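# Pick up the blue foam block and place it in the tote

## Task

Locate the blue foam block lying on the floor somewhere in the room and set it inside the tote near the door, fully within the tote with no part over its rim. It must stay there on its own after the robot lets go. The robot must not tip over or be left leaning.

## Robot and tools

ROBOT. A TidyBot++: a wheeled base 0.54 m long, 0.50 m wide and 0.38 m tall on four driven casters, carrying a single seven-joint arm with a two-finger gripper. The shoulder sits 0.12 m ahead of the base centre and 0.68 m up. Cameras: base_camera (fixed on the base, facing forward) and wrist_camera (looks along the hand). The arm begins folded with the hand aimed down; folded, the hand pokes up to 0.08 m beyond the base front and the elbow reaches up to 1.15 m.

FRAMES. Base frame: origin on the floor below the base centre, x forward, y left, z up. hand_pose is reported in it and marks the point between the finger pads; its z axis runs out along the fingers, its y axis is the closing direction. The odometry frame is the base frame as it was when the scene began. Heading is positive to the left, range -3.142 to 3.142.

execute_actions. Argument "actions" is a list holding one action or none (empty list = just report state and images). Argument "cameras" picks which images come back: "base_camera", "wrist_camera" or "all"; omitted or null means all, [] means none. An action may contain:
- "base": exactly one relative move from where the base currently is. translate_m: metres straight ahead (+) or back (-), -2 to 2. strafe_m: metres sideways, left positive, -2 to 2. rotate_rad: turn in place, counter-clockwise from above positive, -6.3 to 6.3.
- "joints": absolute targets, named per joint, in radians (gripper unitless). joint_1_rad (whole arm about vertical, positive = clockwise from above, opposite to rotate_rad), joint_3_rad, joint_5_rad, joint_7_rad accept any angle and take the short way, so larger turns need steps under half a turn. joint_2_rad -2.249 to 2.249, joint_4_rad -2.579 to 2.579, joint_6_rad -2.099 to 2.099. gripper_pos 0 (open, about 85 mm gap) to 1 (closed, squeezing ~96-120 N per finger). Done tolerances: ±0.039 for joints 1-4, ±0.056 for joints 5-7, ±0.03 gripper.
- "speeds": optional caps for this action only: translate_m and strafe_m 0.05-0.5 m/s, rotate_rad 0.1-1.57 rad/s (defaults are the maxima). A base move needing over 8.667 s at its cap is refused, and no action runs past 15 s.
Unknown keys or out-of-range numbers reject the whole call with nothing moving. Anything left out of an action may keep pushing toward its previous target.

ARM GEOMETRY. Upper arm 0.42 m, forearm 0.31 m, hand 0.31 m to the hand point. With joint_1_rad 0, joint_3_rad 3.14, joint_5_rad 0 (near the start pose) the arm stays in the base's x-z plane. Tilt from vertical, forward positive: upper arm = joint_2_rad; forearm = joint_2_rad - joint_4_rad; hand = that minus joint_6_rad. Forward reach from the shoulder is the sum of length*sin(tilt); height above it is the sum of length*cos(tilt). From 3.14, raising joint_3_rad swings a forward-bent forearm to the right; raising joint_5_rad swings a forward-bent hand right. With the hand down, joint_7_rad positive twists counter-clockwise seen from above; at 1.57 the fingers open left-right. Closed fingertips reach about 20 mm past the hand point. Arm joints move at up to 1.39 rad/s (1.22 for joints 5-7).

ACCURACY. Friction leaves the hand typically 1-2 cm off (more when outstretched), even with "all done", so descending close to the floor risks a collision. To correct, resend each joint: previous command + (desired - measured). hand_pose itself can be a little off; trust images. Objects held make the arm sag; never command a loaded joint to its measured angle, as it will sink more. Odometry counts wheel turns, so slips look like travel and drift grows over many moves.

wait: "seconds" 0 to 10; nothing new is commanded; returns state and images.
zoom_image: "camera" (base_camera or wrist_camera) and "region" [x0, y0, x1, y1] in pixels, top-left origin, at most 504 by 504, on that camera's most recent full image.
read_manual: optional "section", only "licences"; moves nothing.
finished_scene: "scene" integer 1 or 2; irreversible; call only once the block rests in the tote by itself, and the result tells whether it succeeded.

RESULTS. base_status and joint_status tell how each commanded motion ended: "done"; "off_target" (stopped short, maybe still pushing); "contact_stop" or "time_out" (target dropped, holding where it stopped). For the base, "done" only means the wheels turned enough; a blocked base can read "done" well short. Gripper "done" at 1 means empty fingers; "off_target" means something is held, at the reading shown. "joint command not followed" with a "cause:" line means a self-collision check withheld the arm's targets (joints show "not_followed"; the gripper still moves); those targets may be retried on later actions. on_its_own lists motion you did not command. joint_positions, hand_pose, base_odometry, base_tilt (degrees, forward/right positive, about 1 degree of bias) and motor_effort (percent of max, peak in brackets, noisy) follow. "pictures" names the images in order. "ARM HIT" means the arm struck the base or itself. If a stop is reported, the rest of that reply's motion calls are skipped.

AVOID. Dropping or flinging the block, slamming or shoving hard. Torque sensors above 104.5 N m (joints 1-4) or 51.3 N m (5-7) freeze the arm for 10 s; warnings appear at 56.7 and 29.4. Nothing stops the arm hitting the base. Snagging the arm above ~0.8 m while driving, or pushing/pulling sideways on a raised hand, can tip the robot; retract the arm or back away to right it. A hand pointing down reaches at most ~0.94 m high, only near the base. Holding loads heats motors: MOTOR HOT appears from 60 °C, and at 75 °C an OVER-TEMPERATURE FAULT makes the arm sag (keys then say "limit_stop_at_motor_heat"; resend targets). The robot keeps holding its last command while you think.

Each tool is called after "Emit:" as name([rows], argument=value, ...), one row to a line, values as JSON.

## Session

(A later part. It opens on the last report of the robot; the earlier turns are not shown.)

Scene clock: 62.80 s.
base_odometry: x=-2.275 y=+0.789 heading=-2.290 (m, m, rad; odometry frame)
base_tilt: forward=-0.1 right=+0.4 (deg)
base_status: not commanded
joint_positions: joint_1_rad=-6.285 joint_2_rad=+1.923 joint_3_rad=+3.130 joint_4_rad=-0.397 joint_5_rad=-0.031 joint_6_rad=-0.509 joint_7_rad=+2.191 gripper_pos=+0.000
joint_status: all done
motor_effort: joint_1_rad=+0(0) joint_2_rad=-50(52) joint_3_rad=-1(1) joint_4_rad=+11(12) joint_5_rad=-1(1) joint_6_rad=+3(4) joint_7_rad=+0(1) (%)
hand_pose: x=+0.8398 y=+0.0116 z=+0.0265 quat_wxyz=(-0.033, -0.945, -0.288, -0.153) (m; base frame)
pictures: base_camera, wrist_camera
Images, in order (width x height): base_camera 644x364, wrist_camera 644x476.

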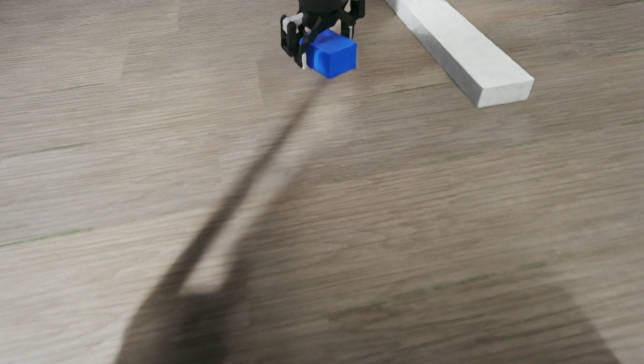

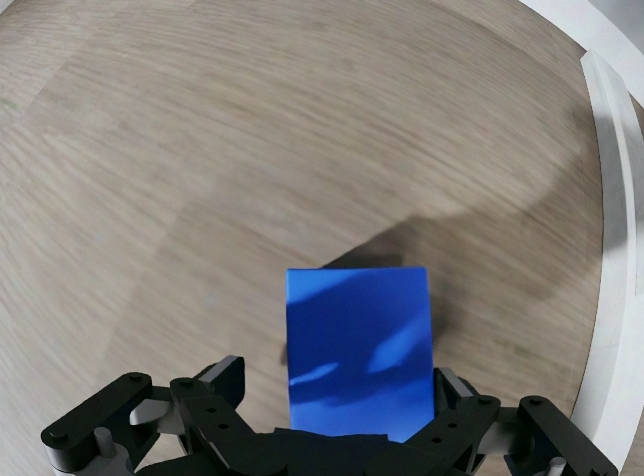

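Emit:
execute_actions([
  {"base":{"strafe_m":-0.012}},
], cameras=["wrist_camera"])

Emit:
execute_actions([
  {"joints":{"gripper_pos":1}},
])

Scene clock: 63.93 s.
base_odometry: x=-2.284 y=+0.797 heading=-2.290 (m, m, rad; odometry frame)
base_tilt: forward=-0.1 right=+0.5 (deg)
base_status: done
joint_positions: joint_1_rad=-6.281 joint_2_rad=+1.923 joint_3_rad=+3.130 joint_4_rad=-0.397 joint_5_rad=-0.031 joint_6_rad=-0.509 joint_7_rad=+2.191 gripper_pos=+0.000
joint_status: not commanded
motor_effort: joint_1_rad=+1(5) joint_2_rad=-51(53) joint_3_rad=-1(2) joint_4_rad=+12(13) joint_5_rad=+0(1) joint_6_rad=+4(4) joint_7_rad=+1(1) (%)
hand_pose: x=+0.8398 y=+0.0085 z=+0.0265 quat_wxyz=(-0.034, -0.945, -0.286, -0.152) (m; base frame)
pictures: wrist_camera
Images, in order (width x height): wrist_camera 644x476.

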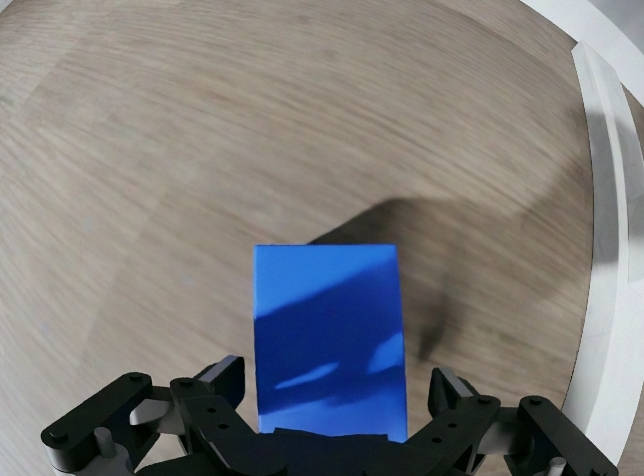

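Scene clock: 65.03 s.
base_odometry: x=-2.284 y=+0.797 heading=-2.290 (m, m, rad; odometry frame)
base_tilt: forward=+0.0 right=+0.4 (deg)
base_status: not commanded
joint_positions: joint_1_rad=-6.281 joint_2_rad=+1.920 joint_3_rad=+3.130 joint_4_rad=-0.394 joint_5_rad=-0.031 joint_6_rad=-0.515 joint_7_rad=+2.191 gripper_pos=+0.366
joint_status: gripper_pos off_target (ended at +0.366, target +1.000)
motor_effort: joint_1_rad=+0(1) joint_2_rad=-50(51) joint_3_rad=-1(1) joint_4_rad=+12(12) joint_5_rad=+0(0) joint_6_rad=+3(6) joint_7_rad=+1(1) (%)
hand_pose: x=+0.8420 y=+0.0085 z=+0.0293 quat_wxyz=(-0.034, -0.945, -0.286, -0.153) (m; base frame)
pictures: base_camera, wrist_camera
Images, in order (width x height): base_camera 644x364, wrist_camera 644x476.

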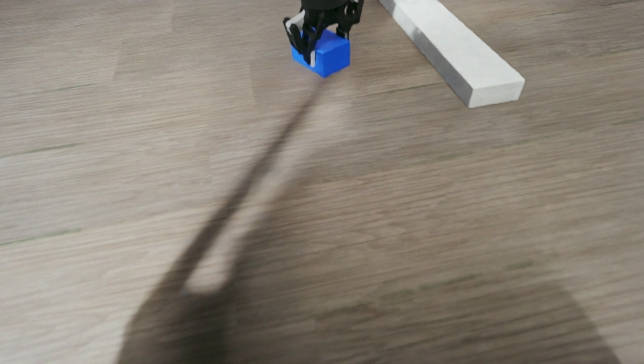

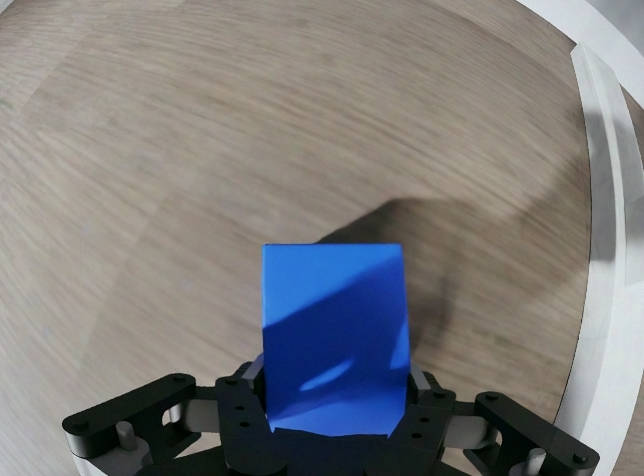

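Emit:
execute_actions([
  {"joints":{"joint_2_rad":1.75}},
], cameras=["wrist_camera"])

Emit:
execute_actions([
  {"base":{"translate_m":-0.5}},
], cameras=[])

Emit:
execute_actions([
  {"base":{"translate_m":-1.28},"joints":{"joint_1_rad":0,"joint_2_rad":-0.33,"joint_4_rad":-2.5,"joint_6_rad":-0.6,"joint_7_rad":1.57}},
], cameras=[])

Emit:
execute_actions([
  {"base":{"strafe_m":-0.11},"joints":{"joint_1_rad":-1.3,"joint_6_rad":-0.1}},
])

Scene clock: 67.60 s.
base_odometry: x=-2.284 y=+0.797 heading=-2.290 (m, m, rad; odometry frame)
base_tilt: forward=-0.1 right=+0.4 (deg)
base_status: not commanded
joint_positions: joint_1_rad=-6.281 joint_2_rad=+1.748 joint_3_rad=+3.130 joint_4_rad=-0.385 joint_5_rad=-0.031 joint_6_rad=-0.515 joint_7_rad=+2.191 gripper_pos=+0.366
joint_status: all done
motor_effort: joint_1_rad=+0(1) joint_2_rad=-56(59) joint_3_rad=-1(1) joint_4_rad=+15(15) joint_5_rad=-1(0) joint_6_rad=+5(6) joint_7_rad=+1(1) (%)
hand_pose: x=+0.9466 y=+0.0082 z=+0.1660 quat_wxyz=(-0.060, -0.928, -0.282, -0.237) (m; base frame)
pictures: wrist_camera
Images, in order (width x height): wrist_camera 644x476.

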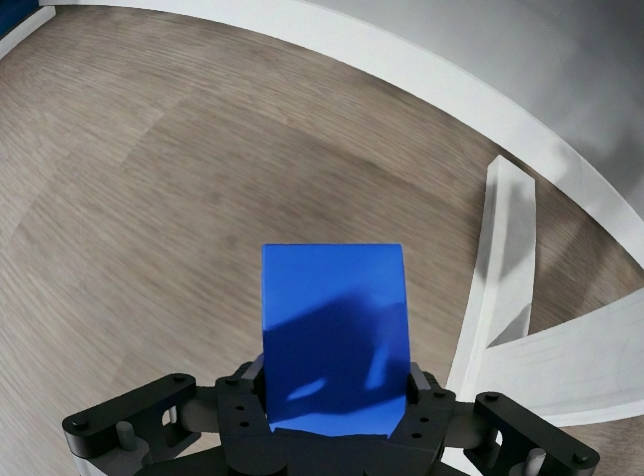

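Scene clock: 69.93 s.
base_odometry: x=-1.955 y=+1.174 heading=-2.290 (m, m, rad; odometry frame)
base_tilt: forward=-0.1 right=+0.4 (deg)
base_status: done
joint_positions: joint_1_rad=-6.281 joint_2_rad=+1.749 joint_3_rad=+3.130 joint_4_rad=-0.385 joint_5_rad=-0.031 joint_6_rad=-0.515 joint_7_rad=+2.191 gripper_pos=+0.366
joint_status: not commanded
motor_effort: joint_1_rad=+0(3) joint_2_rad=-55(57) joint_3_rad=-1(1) joint_4_rad=+15(16) joint_5_rad=-1(1) joint_6_rad=+5(6) joint_7_rad=+1(1) (%)
hand_pose: x=+0.9462 y=+0.0082 z=+0.1653 quat_wxyz=(-0.059, -0.928, -0.282, -0.237) (m; base frame)
pictures: none
No camera images: the call's "cameras" was empty. Leave "cameras" out to get every camera's image.

Scene clock: 73.83 s.
base_odometry: x=-1.112 y=+2.137 heading=-2.289 (m, m, rad; odometry frame)
base_tilt: forward=-0.1 right=+0.4 (deg)
base_status: done
joint_positions: joint_1_rad=-6.281 joint_2_rad=-0.324 joint_3_rad=+3.130 joint_4_rad=-2.487 joint_5_rad=-0.031 joint_6_rad=-0.564 joint_7_rad=+1.600 gripper_pos=+0.366
joint_status: all done
motor_effort: joint_1_rad=+0(1) joint_2_rad=-4(58) joint_3_rad=+0(1) joint_4_rad=+14(15) joint_5_rad=+0(1) joint_6_rad=+5(6) joint_7_rad=+1(1) (%)
hand_pose: x=+0.3709 y=+0.0084 z=+0.6200 quat_wxyz=(+0.007, -0.979, -0.008, -0.206) (m; base frame)
pictures: none
No camera images: the call's "cameras" was empty. Leave "cameras" out to get every camera's image.

Scene clock: 76.40 s.
base_odometry: x=-1.195 y=+2.210 heading=-2.289 (m, m, rad; odometry frame)
base_tilt: forward=-0.1 right=+0.4 (deg)
base_status: done
joint_positions: joint_1_rad=-7.562 joint_2_rad=-0.324 joint_3_rad=+3.130 joint_4_rad=-2.487 joint_5_rad=-0.030 joint_6_rad=-0.143 joint_7_rad=+1.600 gripper_pos=+0.366
joint_status: all done
motor_effort: joint_1_rad=+0(0) joint_2_rad=-5(5) joint_3_rad=+0(2) joint_4_rad=+16(16) joint_5_rad=+0(1) joint_6_rad=+8(7) joint_7_rad=+1(1) (%)
hand_pose: x=+0.2157 y=+0.3443 z=+0.6961 quat_wxyz=(+0.244, -0.730, -0.550, -0.324) (m; base frame)
pictures: base_camera, wrist_camera
Images, in order (width x height): base_camera 644x364, wrist_camera 644x476.

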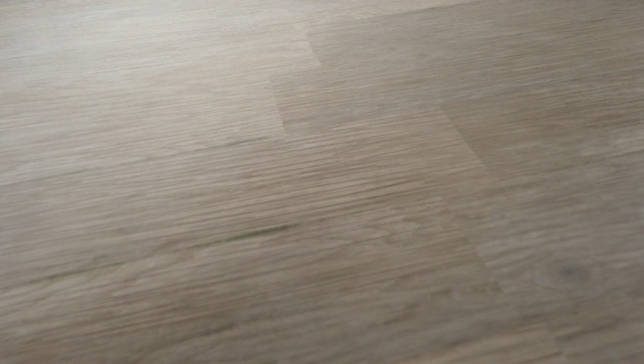

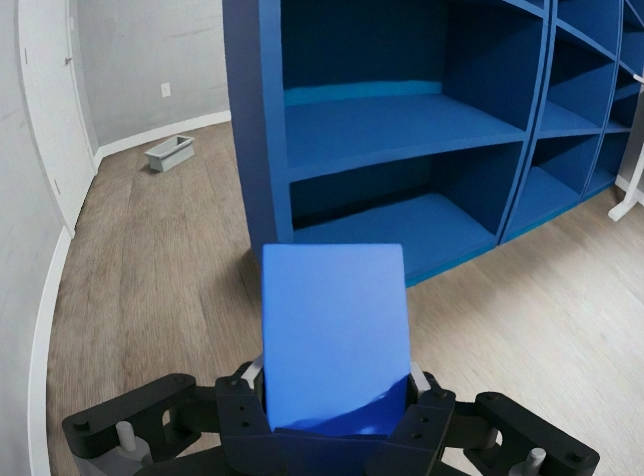

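Emit:
execute_actions([
  {"base":{"rotate_rad":1.84},"joints":{"joint_1_rad":0,"joint_2_rad":-0.33,"joint_4_rad":-2.5,"gripper_pos":1}},
])

Scene clock: 80.10 s.
base_odometry: x=-1.195 y=+2.210 heading=-0.450 (m, m, rad; odometry frame)
base_tilt: forward=-0.1 right=+0.4 (deg)
base_status: done
joint_positions: joint_1_rad=-6.306 joint_2_rad=-0.324 joint_3_rad=+3.130 joint_4_rad=-2.487 joint_5_rad=-0.030 joint_6_rad=-0.142 joint_7_rad=+1.600 gripper_pos=+0.366
joint_status: gripper_pos off_target (ended at +0.366, target +1.000); the others done
motor_effort: joint_1_rad=+0(2) joint_2_rad=-5(6) joint_3_rad=+0(1) joint_4_rad=+16(16) joint_5_rad=+0(0) joint_6_rad=+7(8) joint_7_rad=+0(1) (%)
hand_pose: x=+0.4763 y=+0.0149 z=+0.6962 quat_wxyz=(+0.007, -0.914, -0.017, -0.406) (m; base frame)
pictures: base_camera, wrist_camera
Images, in order (width x height): base_camera 644x364, wrist_camera 644x476.

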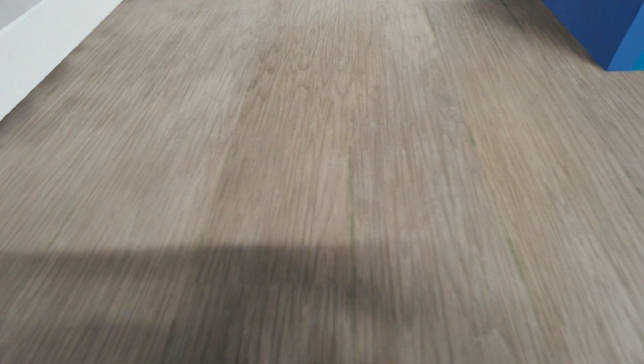

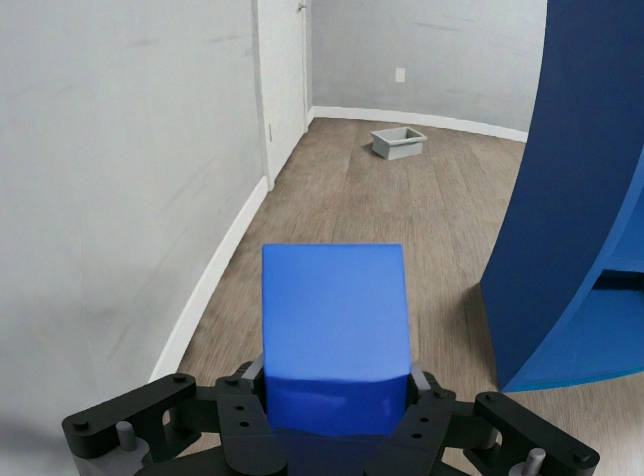

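Emit:
execute_actions([
  {"base":{"translate_m":1.85}},
])

Scene clock: 86.10 s.
base_odometry: x=+0.472 y=+1.407 heading=-0.450 (m, m, rad; odometry frame)
base_tilt: forward=-0.1 right=+0.4 (deg)
base_status: done
joint_positions: joint_1_rad=-6.306 joint_2_rad=-0.324 joint_3_rad=+3.130 joint_4_rad=-2.487 joint_5_rad=-0.030 joint_6_rad=-0.140 joint_7_rad=+1.600 gripper_pos=+0.366
joint_status: not commanded
motor_effort: joint_1_rad=+1(0) joint_2_rad=-4(8) joint_3_rad=+0(0) joint_4_rad=+16(16) joint_5_rad=+0(0) joint_6_rad=+7(8) joint_7_rad=+1(1) (%)
hand_pose: x=+0.4768 y=+0.0148 z=+0.6968 quat_wxyz=(+0.007, -0.913, -0.017, -0.407) (m; base frame)
pictures: base_camera, wrist_camera
Images, in order (width x height): base_camera 644x364, wrist_camera 644x476.

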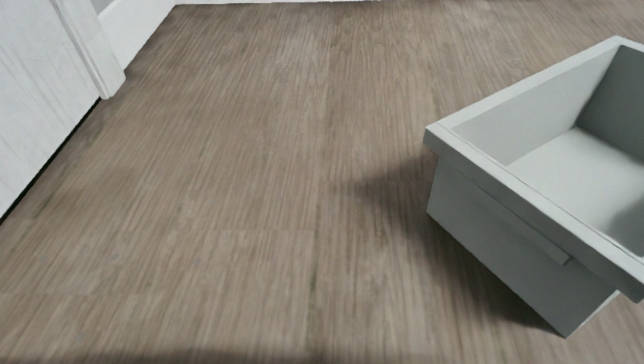

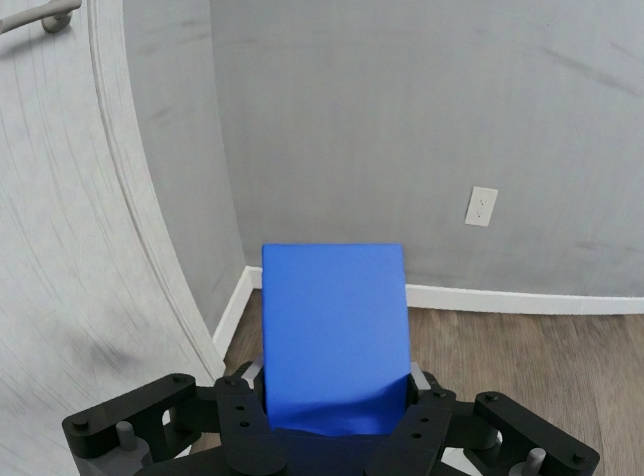

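Emit:
execute_actions([
  {"base":{"rotate_rad":-0.49},"joints":{"joint_1_rad":0,"joint_2_rad":1.0,"joint_4_rad":-1.73,"joint_6_rad":-0.43,"joint_7_rad":1.09,"gripper_pos":1}},
])

Scene clock: 89.80 s.
base_odometry: x=+0.472 y=+1.407 heading=-0.939 (m, m, rad; odometry frame)
base_tilt: forward=+0.0 right=+0.4 (deg)
base_status: done
joint_positions: joint_1_rad=-6.300 joint_2_rad=+0.991 joint_3_rad=+3.130 joint_4_rad=-1.754 joint_5_rad=-0.030 joint_6_rad=-0.388 joint_7_rad=+1.120 gripper_pos=+0.366
joint_status: gripper_pos off_target (ended at +0.366, target +1.000); the others done
motor_effort: joint_1_rad=+0(2) joint_2_rad=-39(41) joint_3_rad=-1(1) joint_4_rad=+5(16) joint_5_rad=+0(1) joint_6_rad=+2(7) joint_7_rad=+0(0) (%)
hand_pose: x=+0.5945 y=+0.0193 z=+0.3111 quat_wxyz=(+0.011, -0.974, +0.226, -0.001) (m; base frame)
pictures: base_camera, wrist_camera
Images, in order (width x height): base_camera 644x364, wrist_camera 644x476.

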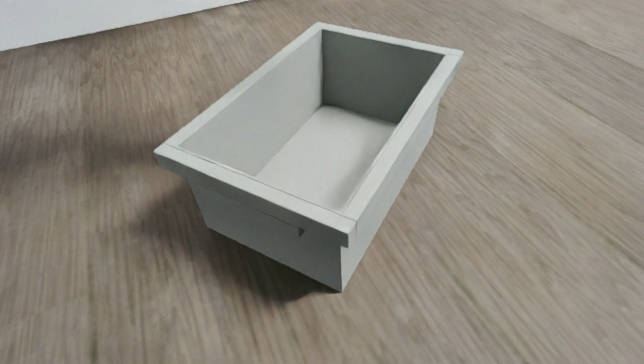

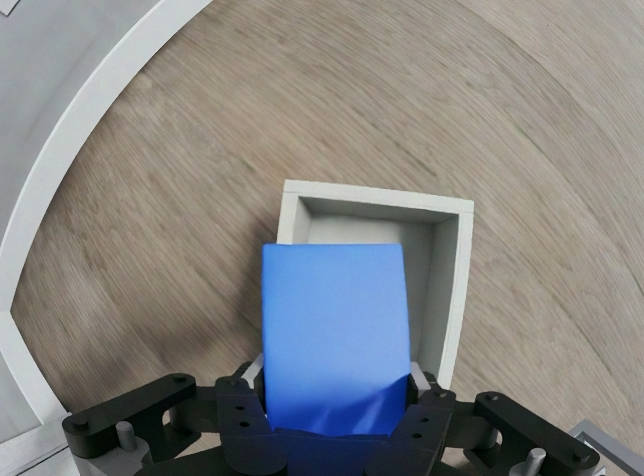

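Emit:
execute_actions([
  {"base":{"strafe_m":-0.03},"joints":{"joint_1_rad":0,"joint_2_rad":1.25,"joint_4_rad":-1.66,"joint_6_rad":-0.26,"joint_7_rad":1.02,"gripper_pos":1}},
])

Scene clock: 92.47 s.
base_odometry: x=+0.447 y=+1.389 heading=-0.940 (m, m, rad; odometry frame)
base_tilt: forward=+0.0 right=+0.5 (deg)
base_status: done
joint_positions: joint_1_rad=-6.284 joint_2_rad=+1.252 joint_3_rad=+3.132 joint_4_rad=-1.683 joint_5_rad=-0.030 joint_6_rad=-0.302 joint_7_rad=+1.050 gripper_pos=+0.366
joint_status: gripper_pos off_target (ended at +0.366, target +1.000); the others done
motor_effort: joint_1_rad=+0(3) joint_2_rad=-40(43) joint_3_rad=-1(2) joint_4_rad=+3(6) joint_5_rad=+0(1) joint_6_rad=+1(1) joint_7_rad=+1(0) (%)
hand_pose: x=+0.5536 y=+0.0099 z=+0.1964 quat_wxyz=(-0.004, -0.962, +0.269, +0.048) (m; base frame)
pictures: base_camera, wrist_camera
Images, in order (width x height): base_camera 644x364, wrist_camera 644x476.

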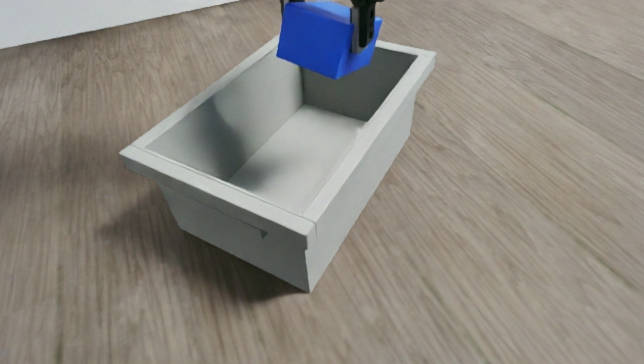

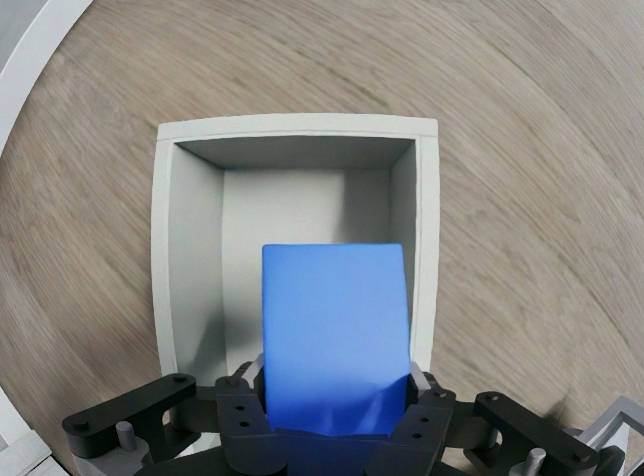

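Emit:
execute_actions([
  {"base":{"strafe_m":0.018},"joints":{"joint_1_rad":0,"joint_2_rad":1.42,"joint_4_rad":-1.54,"joint_6_rad":-0.14,"gripper_pos":1}},
])

Scene clock: 94.37 s.
base_odometry: x=+0.462 y=+1.399 heading=-0.939 (m, m, rad; odometry frame)
base_tilt: forward=-0.1 right=+0.4 (deg)
base_status: done
joint_positions: joint_1_rad=-6.289 joint_2_rad=+1.417 joint_3_rad=+3.133 joint_4_rad=-1.561 joint_5_rad=-0.030 joint_6_rad=-0.181 joint_7_rad=+1.050 gripper_pos=+0.366
joint_status: gripper_pos off_target (ended at +0.366, target +1.000); the others done
motor_effort: joint_1_rad=+0(5) joint_2_rad=-41(44) joint_3_rad=-1(4) joint_4_rad=+3(3) joint_5_rad=+0(1) joint_6_rad=+1(2) joint_7_rad=+1(1) (%)
hand_pose: x=+0.5804 y=+0.0113 z=+0.1249 quat_wxyz=(+0.004, -0.963, +0.268, +0.010) (m; base frame)
pictures: base_camera, wrist_camera
Images, in order (width x height): base_camera 644x364, wrist_camera 644x476.

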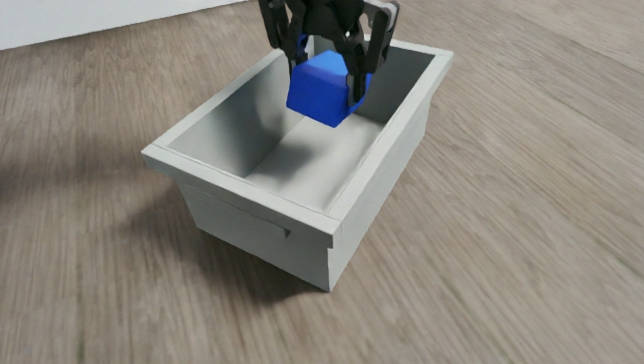

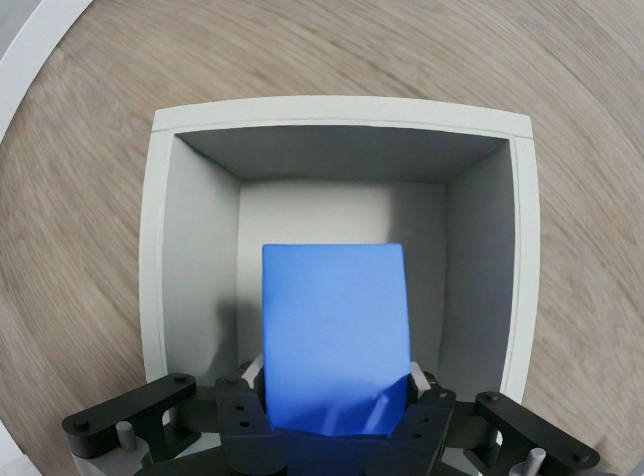

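Emit:
execute_actions([
  {"joints":{"joint_2_rad":1.54,"joint_4_rad":-1.47,"joint_6_rad":-0.07,"gripper_pos":1}},
])

Emit:
execute_actions([
  {"joints":{"gripper_pos":0.15}},
])

Scene clock: 96.07 s.
base_odometry: x=+0.462 y=+1.399 heading=-0.939 (m, m, rad; odometry frame)
base_tilt: forward=-0.1 right=+0.4 (deg)
base_status: not commanded
joint_positions: joint_1_rad=-6.289 joint_2_rad=+1.537 joint_3_rad=+3.133 joint_4_rad=-1.489 joint_5_rad=-0.030 joint_6_rad=-0.111 joint_7_rad=+1.050 gripper_pos=+0.366
joint_status: gripper_pos off_target (ended at +0.366, target +1.000); the others done
motor_effort: joint_1_rad=+1(0) joint_2_rad=-41(43) joint_3_rad=-1(1) joint_4_rad=+2(3) joint_5_rad=+0(0) joint_6_rad=+2(2) joint_7_rad=+1(1) (%)
hand_pose: x=+0.5771 y=+0.0107 z=+0.0727 quat_wxyz=(+0.007, -0.963, +0.269, -0.001) (m; base frame)
pictures: base_camera, wrist_camera
Images, in order (width x height): base_camera 644x364, wrist_camera 644x476.

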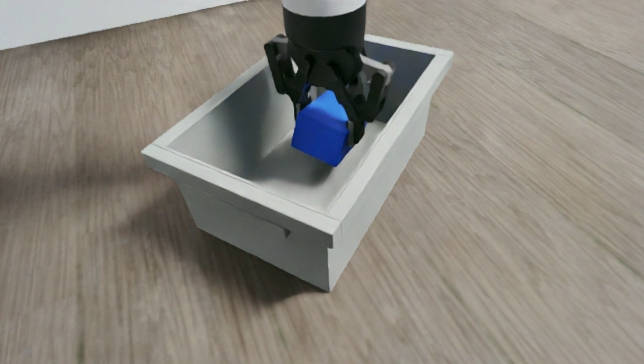

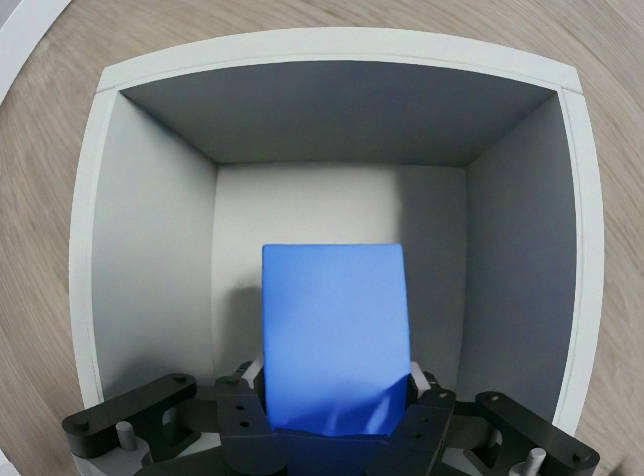

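Scene clock: 97.10 s.
base_odometry: x=+0.462 y=+1.399 heading=-0.939 (m, m, rad; odometry frame)
base_tilt: forward=+0.0 right=+0.4 (deg)
base_status: not commanded
joint_positions: joint_1_rad=-6.289 joint_2_rad=+1.537 joint_3_rad=+3.133 joint_4_rad=-1.489 joint_5_rad=-0.030 joint_6_rad=-0.111 joint_7_rad=+1.050 gripper_pos=+0.150
joint_status: all done
motor_effort: joint_1_rad=+0(1) joint_2_rad=-41(41) joint_3_rad=-1(1) joint_4_rad=+1(1) joint_5_rad=+0(0) joint_6_rad=+1(2) joint_7_rad=+1(0) (%)
hand_pose: x=+0.5771 y=+0.0107 z=+0.0727 quat_wxyz=(+0.007, -0.963, +0.269, -0.001) (m; base frame)
pictures: base_camera, wrist_camera
Images, in order (width x height): base_camera 644x364, wrist_camera 644x476.

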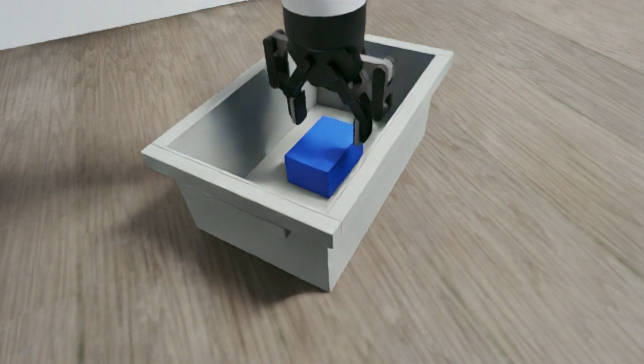

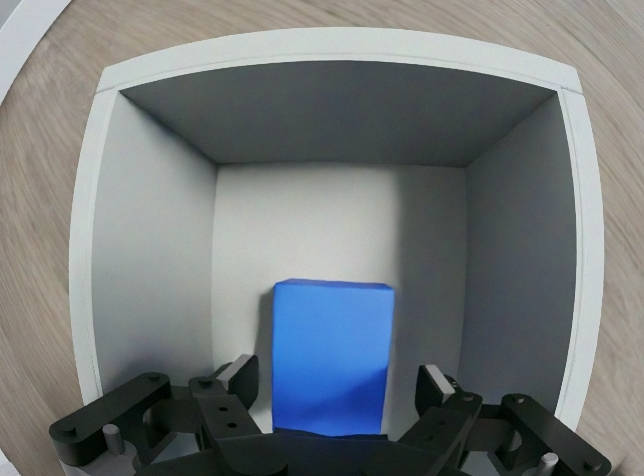

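Emit:
execute_actions([
  {"joints":{"joint_2_rad":1.2,"joint_4_rad":-1.66,"joint_6_rad":-0.25}},
])

Scene clock: 99.00 s.
base_odometry: x=+0.462 y=+1.399 heading=-0.939 (m, m, rad; odometry frame)
base_tilt: forward=+0.0 right=+0.4 (deg)
base_status: not commanded
joint_positions: joint_1_rad=-6.289 joint_2_rad=+1.202 joint_3_rad=+3.133 joint_4_rad=-1.638 joint_5_rad=-0.030 joint_6_rad=-0.209 joint_7_rad=+1.050 gripper_pos=+0.150
joint_status: all done
motor_effort: joint_1_rad=+0(0) joint_2_rad=-41(44) joint_3_rad=-1(1) joint_4_rad=+4(5) joint_5_rad=+0(0) joint_6_rad=+2(3) joint_7_rad=+1(1) (%)
hand_pose: x=+0.6339 y=+0.0118 z=+0.2236 quat_wxyz=(+0.020, -0.963, +0.267, -0.043) (m; base frame)
pictures: base_camera, wrist_camera
Images, in order (width x height): base_camera 644x364, wrist_camera 644x476.

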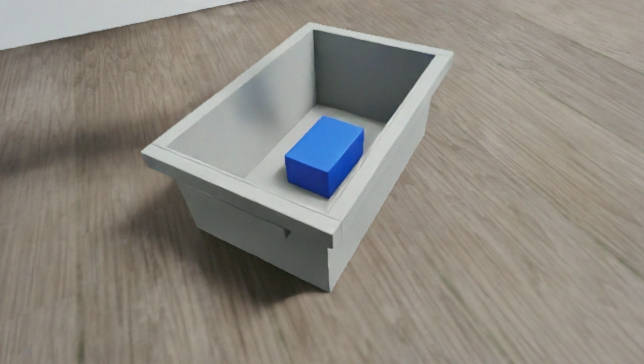

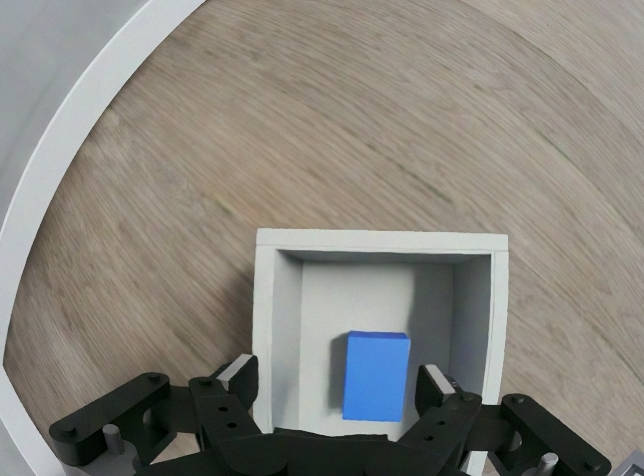

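Emit:
finished_scene(scene=2)

The scene is finished: the task was done.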